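# Rest the wooden block centred over the well

## Task

Four desks surround a square opening (the well) whose centre is at scene x = 0, y = 0, with its edges parallel to x and y and nothing beneath it but the floor. The arms' feet sit at about (metres, heading in degrees counter-clockwise from +x): arm1 x=+0.22 y=+0.56 z=+0.72 heading -90; arm2 x=-0.52 y=+0.50 z=+0.72 heading -90; arm3 x=-0.22 y=-0.56 z=+0.72 heading +90; arm4 x=+0.52 y=-0.50 z=+0.72 heading +90. A ring of wooden sticks is already laid across the well. Set the wooden block down so its centre lies above the well's centre. Block and sticks may overhang the opening. Use as many arms as you like. The result must stay in place by itself, not be held by any robot. At the end, open the grippers and move the arms away.

## Robot and tools

Robots: four identical i2rt Big YAM arms named arm1, arm2, arm3, arm4, each with six joints, a two-finger gripper and a wrist camera. A fixed room camera cam_high looks down on the scene. With joints 1 and 6 at 0 and the hand level and pointing forward, the wrist camera rides on top of the hand looking at the fingertips. Reach is about 1.0 m from the joint 1 axis.

Frame: one shared scene frame, origin on the floor, +z up, metres. The well centre is x=0, y=0; desk tops are near z=0.72. The hand point is midway between the fingertips; its z axis runs along the fingers and the fingers close along its y axis.

execute_actions: argument actions is a list holding a single action or nothing. The action is an object keyed by arm name; each arm takes a joints object whose keys are absolute targets (not offsets): joint1_rad -2.879 to 2.879 (base yaw, positive counter-clockwise seen from above, 0 points the arm along its foot's heading); joint2_rad 0 to 3.141 (shoulder, 0 is upper arm pointing back roughly level, increasing raises it and swings it forward); joint3_rad 0 to 3.019 (elbow, 0 folded, increasing opens); joint4_rad -1.692 to 1.57 (hand pitch, positive tilts fingers up); joint5_rad -1.57 to 1.57 (hand sideways swing, positive toward the arm's right); joint6_rad -2.094 to 2.094 (hand roll, positive clockwise viewed from behind the hand); gripper_m 0 to 0.093 (fingertip gap in metres). Done tolerances: ±0.045, ±0.14, ±0.09, ±0.055, ±0.03, ±0.035 rad and ±0.003 m. Every motion in one action starts together but may end at different times; joints move at different speeds so the hand may sweep a wide path. Any action is capped at 15 s. Omitted joints or arms may still push toward earlier targets. An unknown key or out-of-range number rejects the whole call. Optional cameras: list of arm1_cam_wrist, arm2_cam_wrist, arm3_cam_wrist, arm4_cam_wrist, cam_high, or all; omitted/null/all gives every camera, [] gives none. Results give each robot's state plus end-of-call images, ordered as the pictures line lists them. An empty actions list just reports.

wait: seconds 0 to 10; commands nothing and returns the same report.

zoom_image: camera name and region [x0, y0, x1, y1] in pixels of that camera's latest full image (top-left is 0,0), no larger than 504 by 504.

finished_scene: scene number 1 or 2; ends that scene for good and reports success, then gives the next task. Call it only once the block rests on its own and arms are clear. Sending a reply with no tool call ends all remaining scenes.

Result lines: joint_positions are measured values. joint_status tells how each commanded motion of the last accepted action ended: off_target (stopped short, may still push); contact_stop or time_out (target dropped, holds where it stopped; after time_out a joint may keep a target near its position and keep pushing, listed in on_its_own); not_followed, under a 'joint command not followed' line with a cause, means a collision check blocked that arm's joint targets (the gripper target still runs) and they may be retried with later actions. on_its_own lists what the call did not command; 'held at' is a held target, not a position. limit_stop_at_motor_heat appears after an OVER-TEMPERATURE FAULT; resend the target. MOTOR HOT warns from 85 °C; at 100 °C the arm goes limp and falls. If a result reports a stop, later motion calls in that same reply are skipped.

Calibration: each camera has intrinsics K, distortion D and T_world_to_cam mapping scene to camera coordinates (OpenCV conventions). Wrist camera poses are derived from joint readings, so they carry extra error; the room camera may be off by up to about 2.3 degrees and 9 mm.

Tiny target changes may not move a joint. Loaded joints sag. Avoid robot-to-robot presses or hits (a hard press ends the run); the self/inter-arm check ignores fingers, gripper housings and wrist cameras and can react late. Do not drop, slam or knock the block or sticks, and never send anything out of the work area, which ends the scene. Objects may occasionally be nudged by outside pushes. Thinking time lets the sim run with the last command held.

Each tool is called after ">>>" as name(argument=value, ...) on one line, values as JSON.

## Session

>>> execute_actions(actions=[])

Scene clock: 0.00 s.
Motor temperatures (°C, as the motors report them): arm1=[27 26 25 27 26 27] | arm2=[25 27 27 28 29 26] | arm3=[26 27 26 27 25 26] | arm4=[29 28 25 26 28 25]
arm1.joint_positions: joint1_rad=-0.296 joint2_rad=+0.606 joint3_rad=+1.444 joint4_rad=-1.392 joint5_rad=-0.274 joint6_rad=-0.100 gripper_m=+0.094
arm1.joint_status: not commanded
arm1.hand: x=+0.2016 y=+0.3548 z=+1.3590 quat_wxyz=(-0.372, -0.622, -0.600, +0.338) (m; scene frame)
arm2.joint_positions: joint1_rad=+0.128 joint2_rad=+0.441 joint3_rad=+1.421 joint4_rad=-1.401 joint5_rad=+0.106 joint6_rad=-0.042 gripper_m=+0.095
arm2.joint_status: not commanded
arm2.hand: x=-0.5275 y=+0.3539 z=+1.3318 quat_wxyz=(-0.368, -0.570, -0.615, +0.402) (m; scene frame)
arm3.joint_positions: joint1_rad=-0.280 joint2_rad=+0.565 joint3_rad=+1.328 joint4_rad=-1.300 joint5_rad=-0.089 joint6_rad=-0.218 gripper_m=+0.094
arm3.joint_status: not commanded
arm3.hand: x=-0.1663 y=-0.3412 z=+1.3324 quat_wxyz=(-0.407, +0.607, -0.621, -0.284) (m; scene frame)
arm4.joint_positions: joint1_rad=-0.147 joint2_rad=+0.448 joint3_rad=+1.471 joint4_rad=-1.289 joint5_rad=+0.046 joint6_rad=+0.289 gripper_m=+0.094
arm4.joint_status: not commanded
arm4.hand: x=+0.5499 y=-0.3540 z=+1.3674 quat_wxyz=(-0.413, +0.414, -0.680, -0.443) (m; scene frame)
pictures: arm1_cam_wrist, arm2_cam_wrist, arm3_cam_wrist, arm4_cam_wrist, cam_high
Images, in order (width x height): arm1_cam_wrist 504x504, arm2_cam_wrist 504x504, arm3_cam_wrist 504x504, arm4_cam_wrist 504x504, cam_high 672x504.

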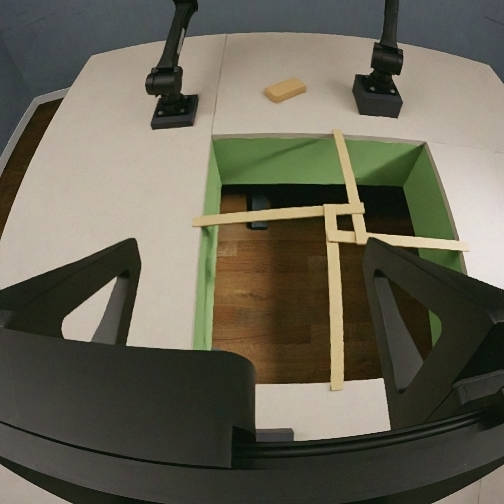

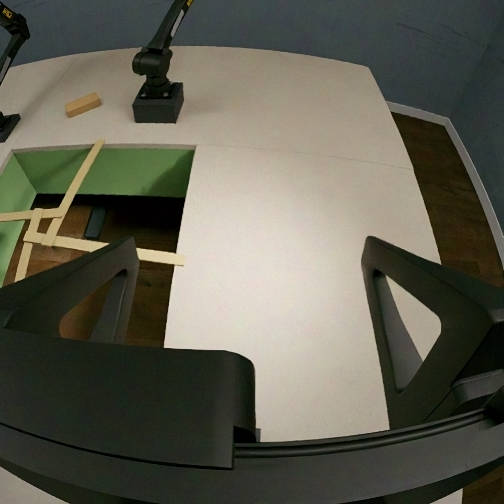

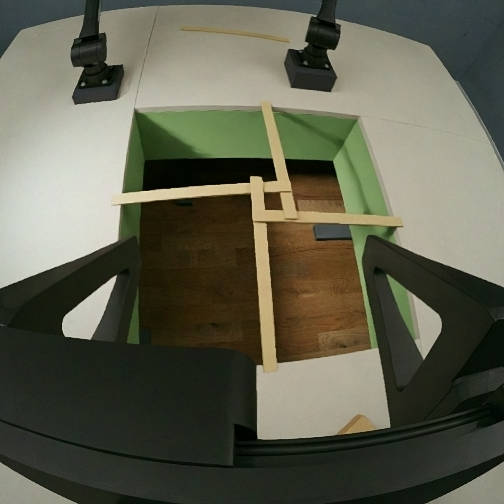

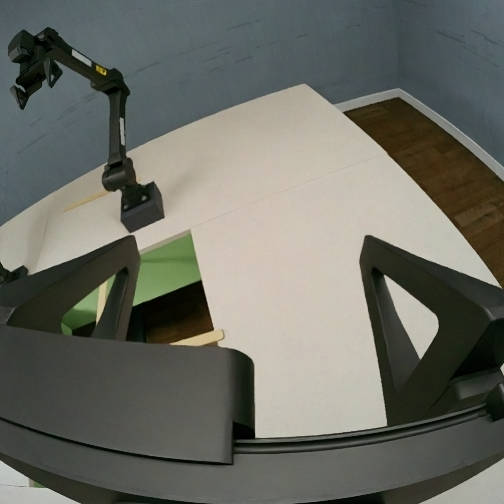

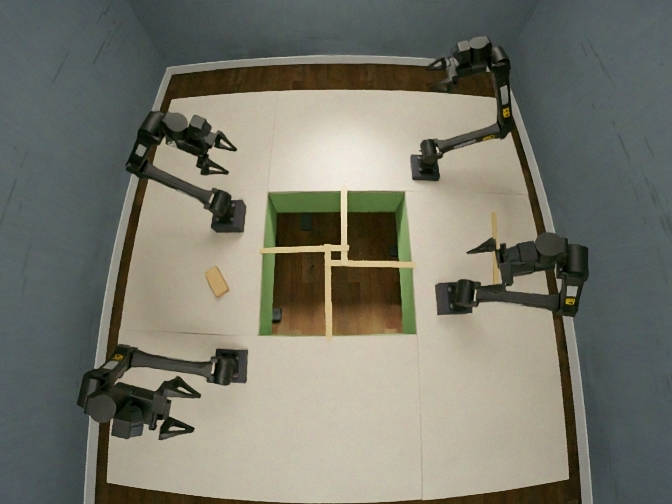

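>>> execute_actions(actions=[{"arm3":{"joints":{"joint1_rad":-1.69,"joint2_rad":1.455,"joint3_rad":1.23,"joint4_rad":-1.345,"joint5_rad":0,"joint6_rad":-0.6}}}], cameras=["arm3_cam_wrist","cam_high"])

>>> zoom_image(camera="cam_high", region=[180, 170, 430, 357])

Scene clock: 6.37 s.
Motor temperatures (°C, as the motors report them): arm1=[27 26 27 27 26 27] | arm2=[25 27 28 28 29 26] | arm3=[26 27 27 27 25 26] | arm4=[29 28 26 26 28 25]
arm1.joint_positions: joint1_rad=-0.296 joint2_rad=+0.606 joint3_rad=+1.444 joint4_rad=-1.392 joint5_rad=-0.274 joint6_rad=-0.100 gripper_m=+0.094
arm1.joint_status: not commanded
arm1.hand: x=+0.2016 y=+0.3548 z=+1.3590 quat_wxyz=(-0.372, -0.622, -0.600, +0.338) (m; scene frame)
arm2.joint_positions: joint1_rad=+0.128 joint2_rad=+0.441 joint3_rad=+1.421 joint4_rad=-1.401 joint5_rad=+0.106 joint6_rad=-0.042 gripper_m=+0.095
arm2.joint_status: not commanded
arm2.hand: x=-0.5275 y=+0.3539 z=+1.3318 quat_wxyz=(-0.368, -0.570, -0.615, +0.402) (m; scene frame)
arm3.joint_positions: joint1_rad=-1.693 joint2_rad=+1.461 joint3_rad=+1.232 joint4_rad=-1.331 joint5_rad=+0.000 joint6_rad=-0.586 gripper_m=+0.094
arm3.joint_status: all done
arm3.hand: x=+0.2017 y=-0.6175 z=+0.9850 quat_wxyz=(-0.006, +0.224, -0.975, +0.001) (m; scene frame)
arm4.joint_positions: joint1_rad=-0.147 joint2_rad=+0.448 joint3_rad=+1.471 joint4_rad=-1.289 joint5_rad=+0.046 joint6_rad=+0.289 gripper_m=+0.094
arm4.joint_status: not commanded
arm4.hand: x=+0.5499 y=-0.3540 z=+1.3674 quat_wxyz=(-0.413, +0.414, -0.680, -0.443) (m; scene frame)
pictures: arm3_cam_wrist, cam_high
camera_calibration (this result's frames):
arm3_cam_wrist: T_world_to_cam=[[0.43318, -0.901306, 0.00168512, -0.646704], [-0.734645, -0.351996, 0.579996, -0.637213], [-0.522161, -0.252481, -0.814617, 0.874318], [0, 0, 0, 1]] pos_world=[0.268549, -0.586426, 1.08291]
Images, in order (width x height): arm3_cam_wrist 504x504, cam_high 672x504.

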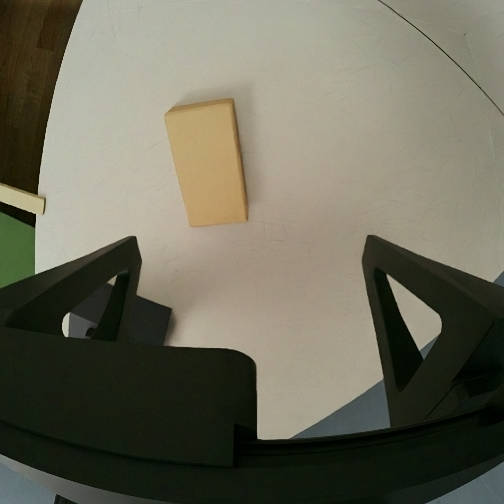

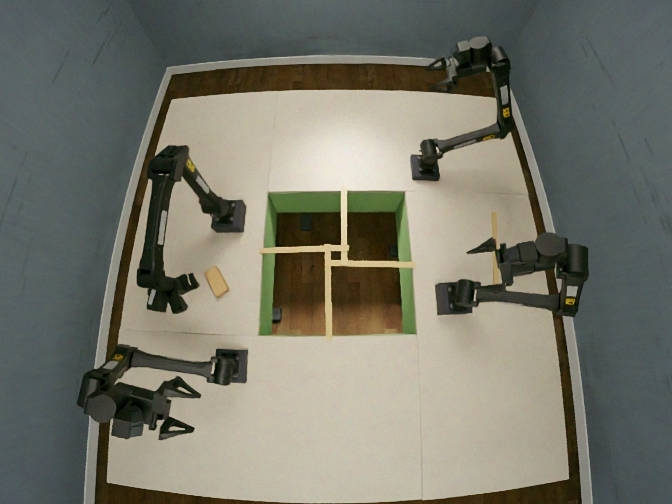

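Region (180, 170, 430, 357) of cam_high's 672x504 image, scaled by 2.016, with more detail than that image has; it fills the top 377 rows of this view, and the rest is white.

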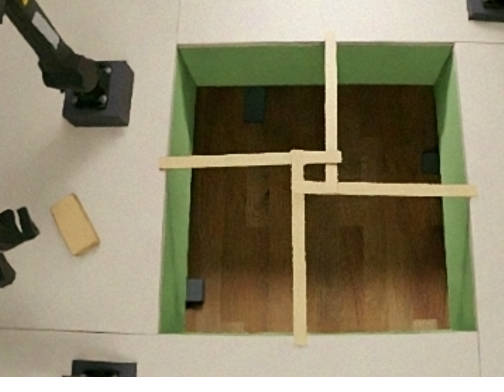

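>>> execute_actions(actions=[{"arm3":{"joints":{"joint1_rad":-1.66,"joint2_rad":1.52,"joint3_rad":0.82,"joint4_rad":-0.87,"joint6_rad":-0.52}}}], cameras=["arm3_cam_wrist"])

Scene clock: 12.77 s.
Motor temperatures (°C, as the motors report them): arm1=[27 26 29 28 26 27] | arm2=[25 27 29 29 29 26] | arm3=[26 28 28 27 25 26] | arm4=[29 29 27 26 28 25]
arm1.joint_positions: joint1_rad=-0.296 joint2_rad=+0.606 joint3_rad=+1.444 joint4_rad=-1.392 joint5_rad=-0.274 joint6_rad=-0.100 gripper_m=+0.094
arm1.joint_status: not commanded
arm1.hand: x=+0.2016 y=+0.3548 z=+1.3590 quat_wxyz=(-0.372, -0.622, -0.600, +0.338) (m; scene frame)
arm2.joint_positions: joint1_rad=+0.128 joint2_rad=+0.441 joint3_rad=+1.421 joint4_rad=-1.401 joint5_rad=+0.106 joint6_rad=-0.042 gripper_m=+0.095
arm2.joint_status: not commanded
arm2.hand: x=-0.5275 y=+0.3539 z=+1.3318 quat_wxyz=(-0.368, -0.570, -0.615, +0.402) (m; scene frame)
arm3.joint_positions: joint1_rad=-1.665 joint2_rad=+1.517 joint3_rad=+0.822 joint4_rad=-0.885 joint5_rad=+0.000 joint6_rad=-0.534 gripper_m=+0.094
arm3.joint_status: all done
arm3.hand: x=+0.1414 y=-0.5987 z=+0.8248 quat_wxyz=(+0.004, +0.212, -0.977, -0.003) (m; scene frame)
arm4.joint_positions: joint1_rad=-0.147 joint2_rad=+0.448 joint3_rad=+1.471 joint4_rad=-1.289 joint5_rad=+0.046 joint6_rad=+0.289 gripper_m=+0.094
arm4.joint_status: not commanded
arm4.hand: x=+0.5499 y=-0.3540 z=+1.3674 quat_wxyz=(-0.413, +0.414, -0.680, -0.443) (m; scene frame)
pictures: arm3_cam_wrist
camera_calibration (this result's frames):
arm3_cam_wrist: T_world_to_cam=[[0.411016, -0.911583, -0.00908467, -0.597466], [-0.731205, -0.335606, 0.593892, -0.584173], [-0.54443, -0.237456, -0.804494, 0.720902], [0, 0, 0, 1]] pos_world=[0.210899, -0.569509, 0.921469]
Images, in order (width x height): arm3_cam_wrist 504x504.

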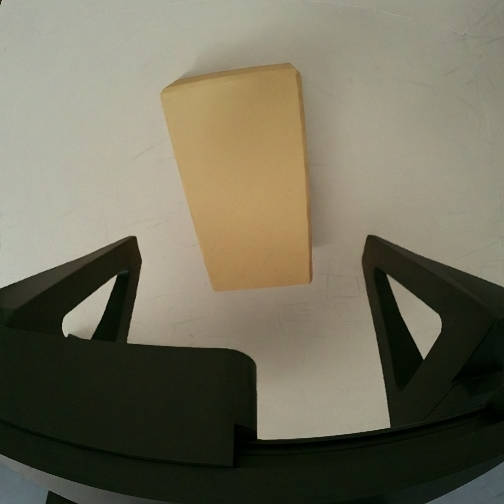

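>>> execute_actions(actions=[{"arm3":{"joints":{"joint1_rad":-1.65,"joint2_rad":1.64,"joint3_rad":0.72,"joint4_rad":-0.65,"joint6_rad":-0.66}}}], cameras=["arm3_cam_wrist"])

Scene clock: 16.10 s.
Motor temperatures (°C, as the motors report them): arm1=[27 26 29 28 26 27] | arm2=[25 27 30 29 29 26] | arm3=[26 28 28 27 25 26] | arm4=[29 29 28 26 28 25]
arm1.joint_positions: joint1_rad=-0.296 joint2_rad=+0.606 joint3_rad=+1.444 joint4_rad=-1.392 joint5_rad=-0.274 joint6_rad=-0.100 gripper_m=+0.094
arm1.joint_status: not commanded
arm1.hand: x=+0.2016 y=+0.3548 z=+1.3590 quat_wxyz=(-0.372, -0.622, -0.600, +0.338) (m; scene frame)
arm2.joint_positions: joint1_rad=+0.128 joint2_rad=+0.441 joint3_rad=+1.421 joint4_rad=-1.401 joint5_rad=+0.106 joint6_rad=-0.042 gripper_m=+0.095
arm2.joint_status: not commanded
arm2.hand: x=-0.5275 y=+0.3539 z=+1.3318 quat_wxyz=(-0.368, -0.570, -0.615, +0.402) (m; scene frame)
arm3.joint_positions: joint1_rad=-1.659 joint2_rad=+1.638 joint3_rad=+0.723 joint4_rad=-0.665 joint5_rad=+0.003 joint6_rad=-0.646 gripper_m=+0.094
arm3.joint_status: all done
arm3.hand: x=+0.1271 y=-0.5955 z=+0.7582 quat_wxyz=(+0.004, +0.269, -0.963, -0.001) (m; scene frame)
arm4.joint_positions: joint1_rad=-0.147 joint2_rad=+0.448 joint3_rad=+1.471 joint4_rad=-1.289 joint5_rad=+0.046 joint6_rad=+0.289 gripper_m=+0.094
arm4.joint_status: not commanded
arm4.hand: x=+0.5499 y=-0.3540 z=+1.3674 quat_wxyz=(-0.413, +0.414, -0.680, -0.443) (m; scene frame)
pictures: arm3_cam_wrist
camera_calibration (this result's frames):
arm3_cam_wrist: T_world_to_cam=[[0.515718, -0.85673, -0.00697642, -0.571523], [-0.686506, -0.418094, 0.594901, -0.609526], [-0.512586, -0.302012, -0.803769, 0.617276], [0, 0, 0, 1]] pos_world=[0.192709, -0.558056, 0.854767]
Images, in order (width x height): arm3_cam_wrist 504x504.

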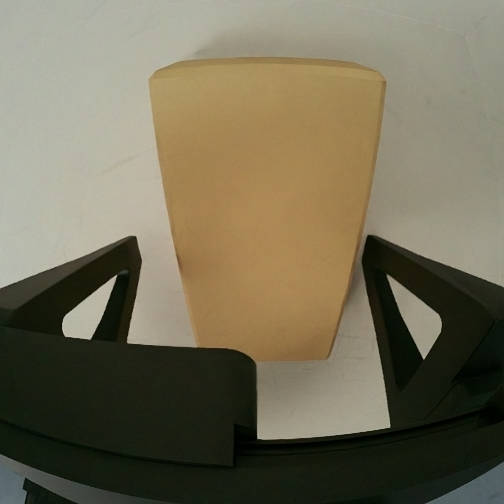

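>>> execute_actions(actions=[{"arm3":{"joints":{"joint2_rad":1.70,"joint4_rad":-0.6}}}], cameras=[])

>>> execute_actions(actions=[{"arm3":{"joints":{"gripper_m":0.045}}}], cameras=["arm3_cam_wrist"])

>>> execute_actions(actions=[{"arm3":{"joints":{"joint3_rad":1.1,"joint4_rad":-0.97}}}], cameras=[])

>>> execute_actions(actions=[{"arm3":{"joints":{"joint1_rad":-0.374,"joint2_rad":1.95,"joint3_rad":1.65,"joint4_rad":-1.27,"joint6_rad":-0.374}}}], cameras=["arm3_cam_wrist","cam_high"])

Scene clock: 18.90 s.
Motor temperatures (°C, as the motors report them): arm1=[27 26 30 28 26 27] | arm2=[25 27 30 29 29 26] | arm3=[26 28 28 27 25 26] | arm4=[29 29 28 26 28 25]
arm1.joint_positions: joint1_rad=-0.296 joint2_rad=+0.606 joint3_rad=+1.444 joint4_rad=-1.392 joint5_rad=-0.274 joint6_rad=-0.100 gripper_m=+0.094
arm1.joint_status: not commanded
arm1.hand: x=+0.2016 y=+0.3548 z=+1.3590 quat_wxyz=(-0.372, -0.622, -0.600, +0.338) (m; scene frame)
arm2.joint_positions: joint1_rad=+0.128 joint2_rad=+0.441 joint3_rad=+1.421 joint4_rad=-1.401 joint5_rad=+0.106 joint6_rad=-0.042 gripper_m=+0.095
arm2.joint_status: not commanded
arm2.hand: x=-0.5275 y=+0.3539 z=+1.3318 quat_wxyz=(-0.368, -0.570, -0.615, +0.402) (m; scene frame)
arm3.joint_positions: joint1_rad=-1.659 joint2_rad=+1.691 joint3_rad=+0.723 joint4_rad=-0.614 joint5_rad=+0.003 joint6_rad=-0.646 gripper_m=+0.094
arm3.joint_status: all done
arm3.hand: x=+0.1298 y=-0.5957 z=+0.7410 quat_wxyz=(+0.005, +0.270, -0.963, -0.002) (m; scene frame)
arm4.joint_positions: joint1_rad=-0.147 joint2_rad=+0.448 joint3_rad=+1.471 joint4_rad=-1.289 joint5_rad=+0.046 joint6_rad=+0.289 gripper_m=+0.094
arm4.joint_status: not commanded
arm4.hand: x=+0.5499 y=-0.3540 z=+1.3674 quat_wxyz=(-0.413, +0.414, -0.680, -0.443) (m; scene frame)
pictures: none
No camera images: the call's "cameras" was empty. Leave "cameras" out to get every camera's image.

Scene clock: 19.50 s.
Motor temperatures (°C, as the motors report them): arm1=[27 26 30 28 26 27] | arm2=[25 27 30 29 29 26] | arm3=[26 28 28 27 25 26] | arm4=[29 29 28 26 28 25]
arm1.joint_positions: joint1_rad=-0.296 joint2_rad=+0.606 joint3_rad=+1.444 joint4_rad=-1.392 joint5_rad=-0.274 joint6_rad=-0.100 gripper_m=+0.094
arm1.joint_status: not commanded
arm1.hand: x=+0.2016 y=+0.3548 z=+1.3590 quat_wxyz=(-0.372, -0.622, -0.600, +0.338) (m; scene frame)
arm2.joint_positions: joint1_rad=+0.128 joint2_rad=+0.441 joint3_rad=+1.421 joint4_rad=-1.401 joint5_rad=+0.106 joint6_rad=-0.042 gripper_m=+0.095
arm2.joint_status: not commanded
arm2.hand: x=-0.5275 y=+0.3539 z=+1.3318 quat_wxyz=(-0.368, -0.570, -0.615, +0.402) (m; scene frame)
arm3.joint_positions: joint1_rad=-1.658 joint2_rad=+1.691 joint3_rad=+0.723 joint4_rad=-0.613 joint5_rad=+0.003 joint6_rad=-0.647 gripper_m=+0.069
arm3.joint_status: gripper_m off_target (ended at +0.069, target +0.045)
arm3.hand: x=+0.1302 y=-0.5954 z=+0.7409 quat_wxyz=(+0.004, +0.270, -0.963, -0.002) (m; scene frame)
arm4.joint_positions: joint1_rad=-0.147 joint2_rad=+0.448 joint3_rad=+1.471 joint4_rad=-1.289 joint5_rad=+0.046 joint6_rad=+0.289 gripper_m=+0.094
arm4.joint_status: not commanded
arm4.hand: x=+0.5499 y=-0.3540 z=+1.3674 quat_wxyz=(-0.413, +0.414, -0.680, -0.443) (m; scene frame)
pictures: arm3_cam_wrist
camera_calibration (this result's frames):
arm3_cam_wrist: T_world_to_cam=[[0.517345, -0.855742, -0.00774661, -0.572238], [-0.68528, -0.419679, 0.595199, -0.598424], [-0.512588, -0.302614, -0.803541, 0.604476], [0, 0, 0, 1]] pos_world=[0.195803, -0.557911, 0.837469]
Images, in order (width x height): arm3_cam_wrist 504x504.

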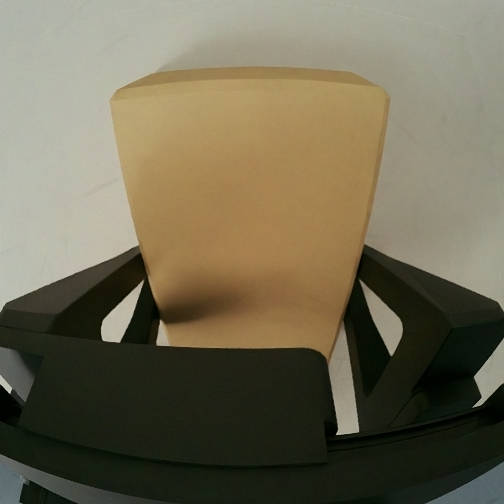

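Scene clock: 20.70 s.
Motor temperatures (°C, as the motors report them): arm1=[27 26 30 28 26 27] | arm2=[25 27 30 29 29 26] | arm3=[26 28 28 27 25 26] | arm4=[29 29 28 26 28 25]
arm1.joint_positions: joint1_rad=-0.296 joint2_rad=+0.606 joint3_rad=+1.444 joint4_rad=-1.392 joint5_rad=-0.274 joint6_rad=-0.100 gripper_m=+0.094
arm1.joint_status: not commanded
arm1.hand: x=+0.2016 y=+0.3548 z=+1.3590 quat_wxyz=(-0.372, -0.622, -0.600, +0.338) (m; scene frame)
arm2.joint_positions: joint1_rad=+0.128 joint2_rad=+0.441 joint3_rad=+1.421 joint4_rad=-1.401 joint5_rad=+0.106 joint6_rad=-0.042 gripper_m=+0.095
arm2.joint_status: not commanded
arm2.hand: x=-0.5275 y=+0.3539 z=+1.3318 quat_wxyz=(-0.368, -0.570, -0.615, +0.402) (m; scene frame)
arm3.joint_positions: joint1_rad=-1.658 joint2_rad=+1.703 joint3_rad=+1.074 joint4_rad=-0.956 joint5_rad=+0.003 joint6_rad=-0.647 gripper_m=+0.069
arm3.joint_status: all done
arm3.hand: x=+0.2251 y=-0.6051 z=+0.8292 quat_wxyz=(+0.007, +0.271, -0.963, -0.003) (m; scene frame)
arm4.joint_positions: joint1_rad=-0.147 joint2_rad=+0.448 joint3_rad=+1.471 joint4_rad=-1.289 joint5_rad=+0.046 joint6_rad=+0.289 gripper_m=+0.094
arm4.joint_status: not commanded
arm4.hand: x=+0.5499 y=-0.3540 z=+1.3674 quat_wxyz=(-0.413, +0.414, -0.680, -0.443) (m; scene frame)
pictures: none
No camera images: the call's "cameras" was empty. Leave "cameras" out to get every camera's image.

Scene clock: 22.60 s.
Motor temperatures (°C, as the motors report them): arm1=[27 26 30 28 26 27] | arm2=[25 27 30 29 29 26] | arm3=[26 28 29 27 25 26] | arm4=[29 29 28 26 28 25]
arm1.joint_positions: joint1_rad=-0.296 joint2_rad=+0.606 joint3_rad=+1.444 joint4_rad=-1.392 joint5_rad=-0.274 joint6_rad=-0.100 gripper_m=+0.094
arm1.joint_status: not commanded
arm1.hand: x=+0.2016 y=+0.3548 z=+1.3590 quat_wxyz=(-0.372, -0.622, -0.600, +0.338) (m; scene frame)
arm2.joint_positions: joint1_rad=+0.128 joint2_rad=+0.441 joint3_rad=+1.421 joint4_rad=-1.401 joint5_rad=+0.106 joint6_rad=-0.042 gripper_m=+0.095
arm2.joint_status: not commanded
arm2.hand: x=-0.5275 y=+0.3539 z=+1.3318 quat_wxyz=(-0.368, -0.570, -0.615, +0.402) (m; scene frame)
arm3.joint_positions: joint1_rad=-0.371 joint2_rad=+1.966 joint3_rad=+1.635 joint4_rad=-1.255 joint5_rad=-0.003 joint6_rad=-0.388 gripper_m=+0.069
arm3.joint_status: all done
arm3.hand: x=+0.0024 y=-0.0151 z=+0.8880 quat_wxyz=(+0.007, +0.709, -0.705, +0.001) (m; scene frame)
arm4.joint_positions: joint1_rad=-0.147 joint2_rad=+0.448 joint3_rad=+1.471 joint4_rad=-1.289 joint5_rad=+0.046 joint6_rad=+0.289 gripper_m=+0.094
arm4.joint_status: not commanded
arm4.hand: x=+0.5499 y=-0.3540 z=+1.3674 quat_wxyz=(-0.413, +0.414, -0.680, -0.443) (m; scene frame)
pictures: arm3_cam_wrist, cam_high
camera_calibration (this result's frames):
arm3_cam_wrist: T_world_to_cam=[[0.999945, 0.000973449, -0.0104585, 0.0057721], [0.00703554, -0.801407, 0.598079, -0.539984], [-0.00779933, -0.598119, -0.801369, 0.825149], [0, 0, 0, 1]] pos_world=[0.00446291, 0.0607845, 0.984262]
Images, in order (width x height): arm3_cam_wrist 504x504, cam_high 672x504.

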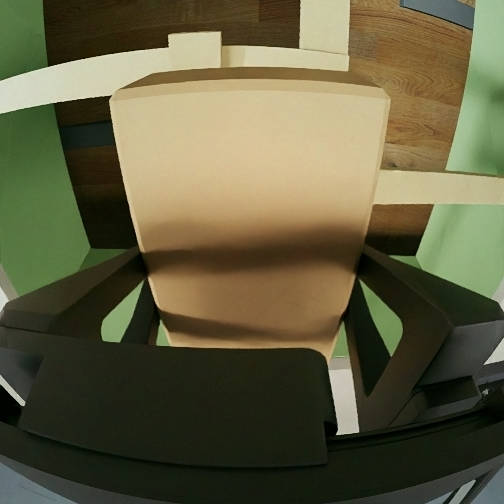

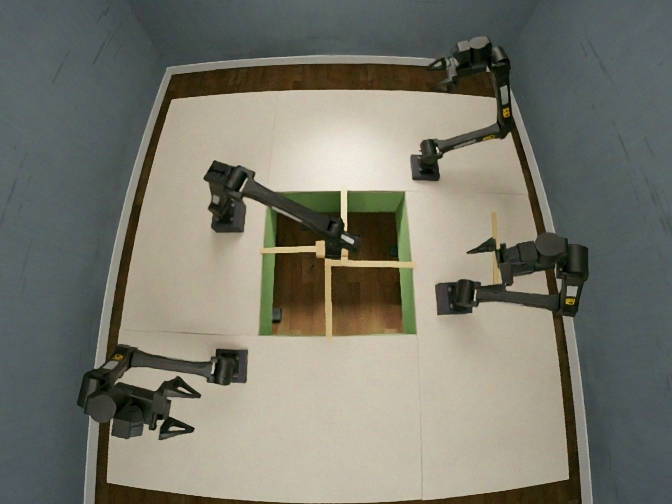

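>>> execute_actions(actions=[{"arm3":{"joints":{"joint2_rad":2.08,"joint3_rad":1.59,"joint4_rad":-1.08}}}], cameras=["arm3_cam_wrist","arm1_cam_wrist"])

>>> zoom_image(camera="arm1_cam_wrist", region=[260, 130, 440, 310])

Scene clock: 25.53 s.
Motor temperatures (°C, as the motors report them): arm1=[27 26 31 28 26 27] | arm2=[25 27 30 29 29 26] | arm3=[26 29 29 27 25 26] | arm4=[29 29 29 26 28 25]
arm1.joint_positions: joint1_rad=-0.296 joint2_rad=+0.606 joint3_rad=+1.444 joint4_rad=-1.392 joint5_rad=-0.274 joint6_rad=-0.100 gripper_m=+0.094
arm1.joint_status: not commanded
arm1.hand: x=+0.2016 y=+0.3548 z=+1.3590 quat_wxyz=(-0.372, -0.622, -0.600, +0.338) (m; scene frame)
arm2.joint_positions: joint1_rad=+0.128 joint2_rad=+0.441 joint3_rad=+1.421 joint4_rad=-1.401 joint5_rad=+0.106 joint6_rad=-0.042 gripper_m=+0.095
arm2.joint_status: not commanded
arm2.hand: x=-0.5275 y=+0.3539 z=+1.3318 quat_wxyz=(-0.368, -0.570, -0.615, +0.402) (m; scene frame)
arm3.joint_positions: joint1_rad=-0.371 joint2_rad=+2.072 joint3_rad=+1.589 joint4_rad=-1.093 joint5_rad=-0.003 joint6_rad=-0.387 gripper_m=+0.069
arm3.joint_status: all done
arm3.hand: x=+0.0072 y=-0.0029 z=+0.8111 quat_wxyz=(+0.002, +0.709, -0.706, -0.001) (m; scene frame)
arm4.joint_positions: joint1_rad=-0.147 joint2_rad=+0.448 joint3_rad=+1.471 joint4_rad=-1.289 joint5_rad=+0.046 joint6_rad=+0.289 gripper_m=+0.094
arm4.joint_status: not commanded
arm4.hand: x=+0.5499 y=-0.3540 z=+1.3674 quat_wxyz=(-0.413, +0.414, -0.680, -0.443) (m; scene frame)
pictures: arm1_cam_wrist, arm3_cam_wrist
camera_calibration (this result's frames):
arm3_cam_wrist: T_world_to_cam=[[0.999978, 0.000288599, -0.00667029, -0.00288374], [0.00416685, -0.807588, 0.589733, -0.477468], [-0.00521665, -0.589747, -0.807571, 0.775814], [0, 0, 0, 1]] pos_world=[0.00892037, 0.071938, 0.908084]
Images, in order (width x height): arm1_cam_wrist 504x504, arm3_cam_wrist 504x504.

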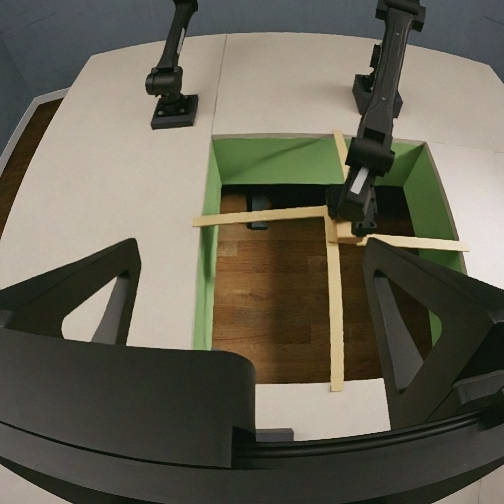

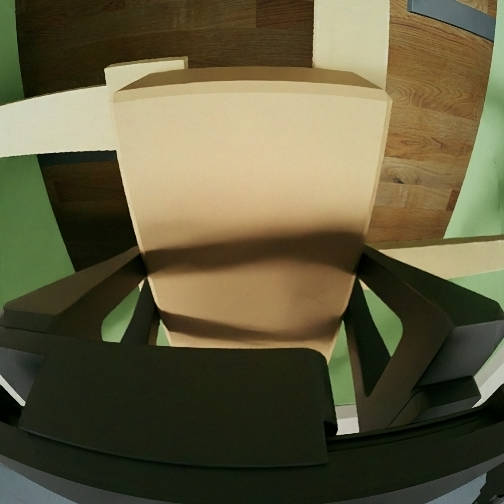

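Region (260, 130, 440, 310) of arm1_cam_wrist's 504x504 image, scaled by 2.800, with more detail than that image has.

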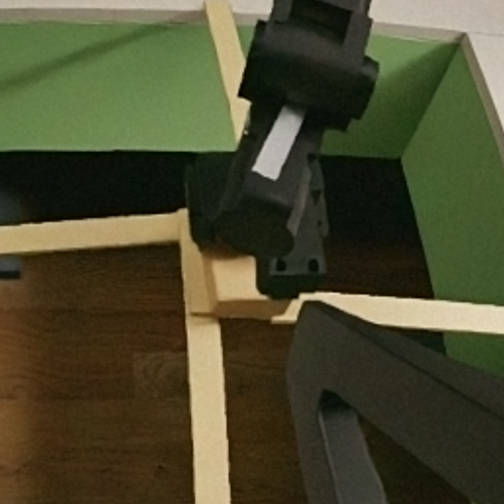

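>>> execute_actions(actions=[{"arm3":{"joints":{"joint1_rad":-0.355,"joint2_rad":2.105,"joint3_rad":1.58,"joint4_rad":-1.05}}}], cameras=["arm3_cam_wrist"])

Scene clock: 27.13 s.
Motor temperatures (°C, as the motors report them): arm1=[27 26 31 28 26 27] | arm2=[25 27 31 29 29 26] | arm3=[26 29 29 27 25 26] | arm4=[29 29 29 26 28 25]
arm1.joint_positions: joint1_rad=-0.296 joint2_rad=+0.606 joint3_rad=+1.444 joint4_rad=-1.392 joint5_rad=-0.274 joint6_rad=-0.100 gripper_m=+0.094
arm1.joint_status: not commanded
arm1.hand: x=+0.2016 y=+0.3548 z=+1.3590 quat_wxyz=(-0.372, -0.622, -0.600, +0.338) (m; scene frame)
arm2.joint_positions: joint1_rad=+0.128 joint2_rad=+0.441 joint3_rad=+1.421 joint4_rad=-1.401 joint5_rad=+0.106 joint6_rad=-0.042 gripper_m=+0.095
arm2.joint_status: not commanded
arm2.hand: x=-0.5275 y=+0.3539 z=+1.3318 quat_wxyz=(-0.368, -0.570, -0.615, +0.402) (m; scene frame)
arm3.joint_positions: joint1_rad=-0.368 joint2_rad=+2.075 joint3_rad=+1.586 joint4_rad=-1.076 joint5_rad=+0.002 joint6_rad=-0.384 gripper_m=+0.069
arm3.joint_status: all done
arm3.hand: x=+0.0075 y=-0.0007 z=+0.8080 quat_wxyz=(-0.004, +0.708, -0.706, -0.001) (m; scene frame)
arm4.joint_positions: joint1_rad=-0.147 joint2_rad=+0.448 joint3_rad=+1.471 joint4_rad=-1.289 joint5_rad=+0.046 joint6_rad=+0.289 gripper_m=+0.094
arm4.joint_status: not commanded
arm4.hand: x=+0.5499 y=-0.3540 z=+1.3674 quat_wxyz=(-0.413, +0.414, -0.680, -0.443) (m; scene frame)
pictures: arm3_cam_wrist
camera_calibration (this result's frames):
arm3_cam_wrist: T_world_to_cam=[[0.999998, -0.0000940713, 0.0017661, -0.0100622], [-0.00110692, -0.812112, 0.5835, -0.468768], [0.00137938, -0.583501, -0.812111, 0.778307], [0, 0, 0, 1]] pos_world=[0.00846972, 0.0734501, 0.905616]
Images, in order (width x height): arm3_cam_wrist 504x504.

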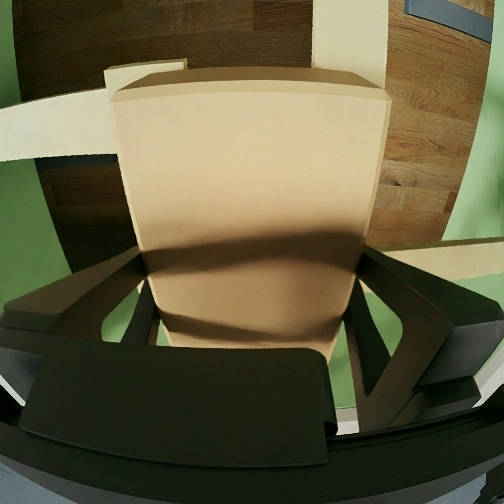

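Deadband or contact; nudge further.

>>> execute_actions(actions=[{"arm3":{"joints":{"joint1_rad":-0.34,"joint2_rad":2.13}}}], cameras=["arm3_cam_wrist"])

Scene clock: 28.57 s.
Motor temperatures (°C, as the motors report them): arm1=[27 26 31 28 26 27] | arm2=[25 27 31 29 29 26] | arm3=[26 30 29 27 25 26] | arm4=[29 29 29 26 28 25]
arm1.joint_positions: joint1_rad=-0.296 joint2_rad=+0.606 joint3_rad=+1.444 joint4_rad=-1.392 joint5_rad=-0.274 joint6_rad=-0.100 gripper_m=+0.094
arm1.joint_status: not commanded
arm1.hand: x=+0.2016 y=+0.3548 z=+1.3590 quat_wxyz=(-0.372, -0.622, -0.600, +0.338) (m; scene frame)
arm2.joint_positions: joint1_rad=+0.128 joint2_rad=+0.441 joint3_rad=+1.421 joint4_rad=-1.401 joint5_rad=+0.106 joint6_rad=-0.042 gripper_m=+0.095
arm2.joint_status: not commanded
arm2.hand: x=-0.5275 y=+0.3539 z=+1.3318 quat_wxyz=(-0.368, -0.570, -0.615, +0.402) (m; scene frame)
arm3.joint_positions: joint1_rad=-0.365 joint2_rad=+2.078 joint3_rad=+1.586 joint4_rad=-1.074 joint5_rad=+0.007 joint6_rad=-0.382 gripper_m=+0.069
arm3.joint_status: all done
arm3.hand: x=+0.0064 y=-0.0001 z=+0.8065 quat_wxyz=(-0.004, +0.709, -0.705, +0.001) (m; scene frame)
arm4.joint_positions: joint1_rad=-0.147 joint2_rad=+0.448 joint3_rad=+1.471 joint4_rad=-1.289 joint5_rad=+0.046 joint6_rad=+0.289 gripper_m=+0.094
arm4.joint_status: not commanded
arm4.hand: x=+0.5499 y=-0.3540 z=+1.3674 quat_wxyz=(-0.413, +0.414, -0.680, -0.443) (m; scene frame)
pictures: arm3_cam_wrist
camera_calibration (this result's frames):
arm3_cam_wrist: T_world_to_cam=[[0.999981, 0.0010245, 0.00608647, -0.0124617], [-0.00273345, -0.810636, 0.585544, -0.469037], [0.0055338, -0.585549, -0.810618, 0.77616], [0, 0, 0, 1]] pos_world=[0.00688427, 0.0742739, 0.903887]
Images, in order (width x height): arm3_cam_wrist 504x504.

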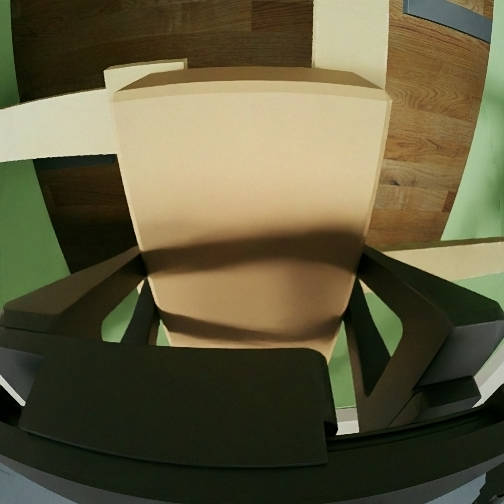

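Contact. Release.

>>> execute_actions(actions=[{"arm3":{"joints":{"joint1_rad":-0.365,"joint2_rad":2.07,"gripper_m":0.093}}}], cameras=[])

>>> execute_actions(actions=[{"arm3":{"joints":{"joint2_rad":1.5}}}], cameras=["arm3_cam_wrist","cam_high"])

Scene clock: 30.57 s.
Motor temperatures (°C, as the motors report them): arm1=[27 26 31 28 26 27] | arm2=[25 27 31 29 29 26] | arm3=[26 30 29 27 25 26] | arm4=[29 29 29 26 28 25]
arm1.joint_positions: joint1_rad=-0.296 joint2_rad=+0.606 joint3_rad=+1.444 joint4_rad=-1.392 joint5_rad=-0.274 joint6_rad=-0.100 gripper_m=+0.094
arm1.joint_status: not commanded
arm1.hand: x=+0.2016 y=+0.3548 z=+1.3590 quat_wxyz=(-0.372, -0.622, -0.600, +0.338) (m; scene frame)
arm2.joint_positions: joint1_rad=+0.128 joint2_rad=+0.441 joint3_rad=+1.421 joint4_rad=-1.401 joint5_rad=+0.106 joint6_rad=-0.042 gripper_m=+0.095
arm2.joint_status: not commanded
arm2.hand: x=-0.5275 y=+0.3539 z=+1.3318 quat_wxyz=(-0.368, -0.570, -0.615, +0.402) (m; scene frame)
arm3.joint_positions: joint1_rad=-0.365 joint2_rad=+2.076 joint3_rad=+1.586 joint4_rad=-1.065 joint5_rad=+0.003 joint6_rad=-0.382 gripper_m=+0.093
arm3.joint_status: all done
arm3.hand: x=+0.0067 y=+0.0024 z=+0.8074 quat_wxyz=(-0.009, +0.709, -0.705, -0.003) (m; scene frame)
arm4.joint_positions: joint1_rad=-0.147 joint2_rad=+0.448 joint3_rad=+1.471 joint4_rad=-1.289 joint5_rad=+0.046 joint6_rad=+0.289 gripper_m=+0.094
arm4.joint_status: not commanded
arm4.hand: x=+0.5499 y=-0.3540 z=+1.3674 quat_wxyz=(-0.413, +0.414, -0.680, -0.443) (m; scene frame)
pictures: none
No camera images: the call's "cameras" was empty. Leave "cameras" out to get every camera's image.

Scene clock: 32.23 s.
Motor temperatures (°C, as the motors report them): arm1=[27 26 31 28 26 27] | arm2=[25 27 31 29 29 26] | arm3=[26 30 29 27 25 26] | arm4=[29 29 29 26 28 25]
arm1.joint_positions: joint1_rad=-0.296 joint2_rad=+0.606 joint3_rad=+1.444 joint4_rad=-1.392 joint5_rad=-0.274 joint6_rad=-0.100 gripper_m=+0.094
arm1.joint_status: not commanded
arm1.hand: x=+0.2016 y=+0.3548 z=+1.3590 quat_wxyz=(-0.372, -0.622, -0.600, +0.338) (m; scene frame)
arm2.joint_positions: joint1_rad=+0.128 joint2_rad=+0.441 joint3_rad=+1.421 joint4_rad=-1.401 joint5_rad=+0.106 joint6_rad=-0.042 gripper_m=+0.095
arm2.joint_status: not commanded
arm2.hand: x=-0.5275 y=+0.3539 z=+1.3318 quat_wxyz=(-0.368, -0.570, -0.615, +0.402) (m; scene frame)
arm3.joint_positions: joint1_rad=-0.365 joint2_rad=+1.497 joint3_rad=+1.573 joint4_rad=-1.062 joint5_rad=+0.003 joint6_rad=-0.382 gripper_m=+0.093
arm3.joint_status: all done
arm3.hand: x=-0.0033 y=-0.0235 z=+1.1410 quat_wxyz=(-0.266, +0.678, -0.676, -0.113) (m; scene frame)
arm4.joint_positions: joint1_rad=-0.147 joint2_rad=+0.448 joint3_rad=+1.471 joint4_rad=-1.289 joint5_rad=+0.046 joint6_rad=+0.289 gripper_m=+0.094
arm4.joint_status: not commanded
arm4.hand: x=+0.5499 y=-0.3540 z=+1.3674 quat_wxyz=(-0.413, +0.414, -0.680, -0.443) (m; scene frame)
pictures: arm3_cam_wrist, cam_high
camera_calibration (this result's frames):
arm3_cam_wrist: T_world_to_cam=[[0.97738, -0.0564676, 0.203813, -0.231731], [-0.0732219, -0.994445, 0.0756171, -0.106628], [0.19841, -0.0888302, -0.976085, 1.23483], [0, 0, 0, 1]] pos_world=[-0.0263216, -0.00943054, 1.26059]
Images, in order (width x height): arm3_cam_wrist 504x504, cam_high 672x504.

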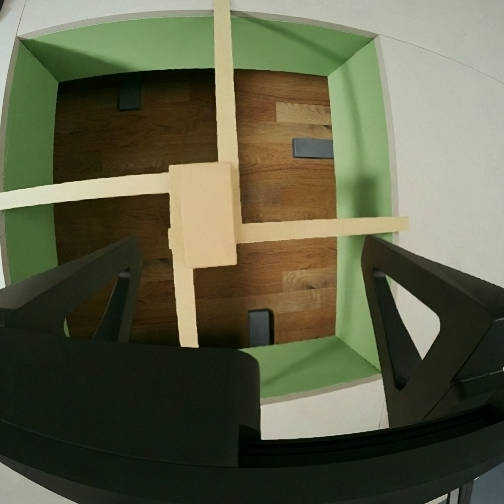

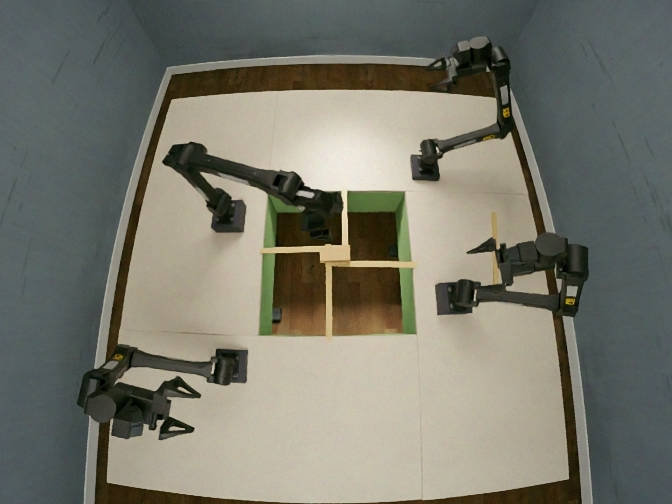

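>>> finished_scene(scene=1)

The scene is finished: the task was done.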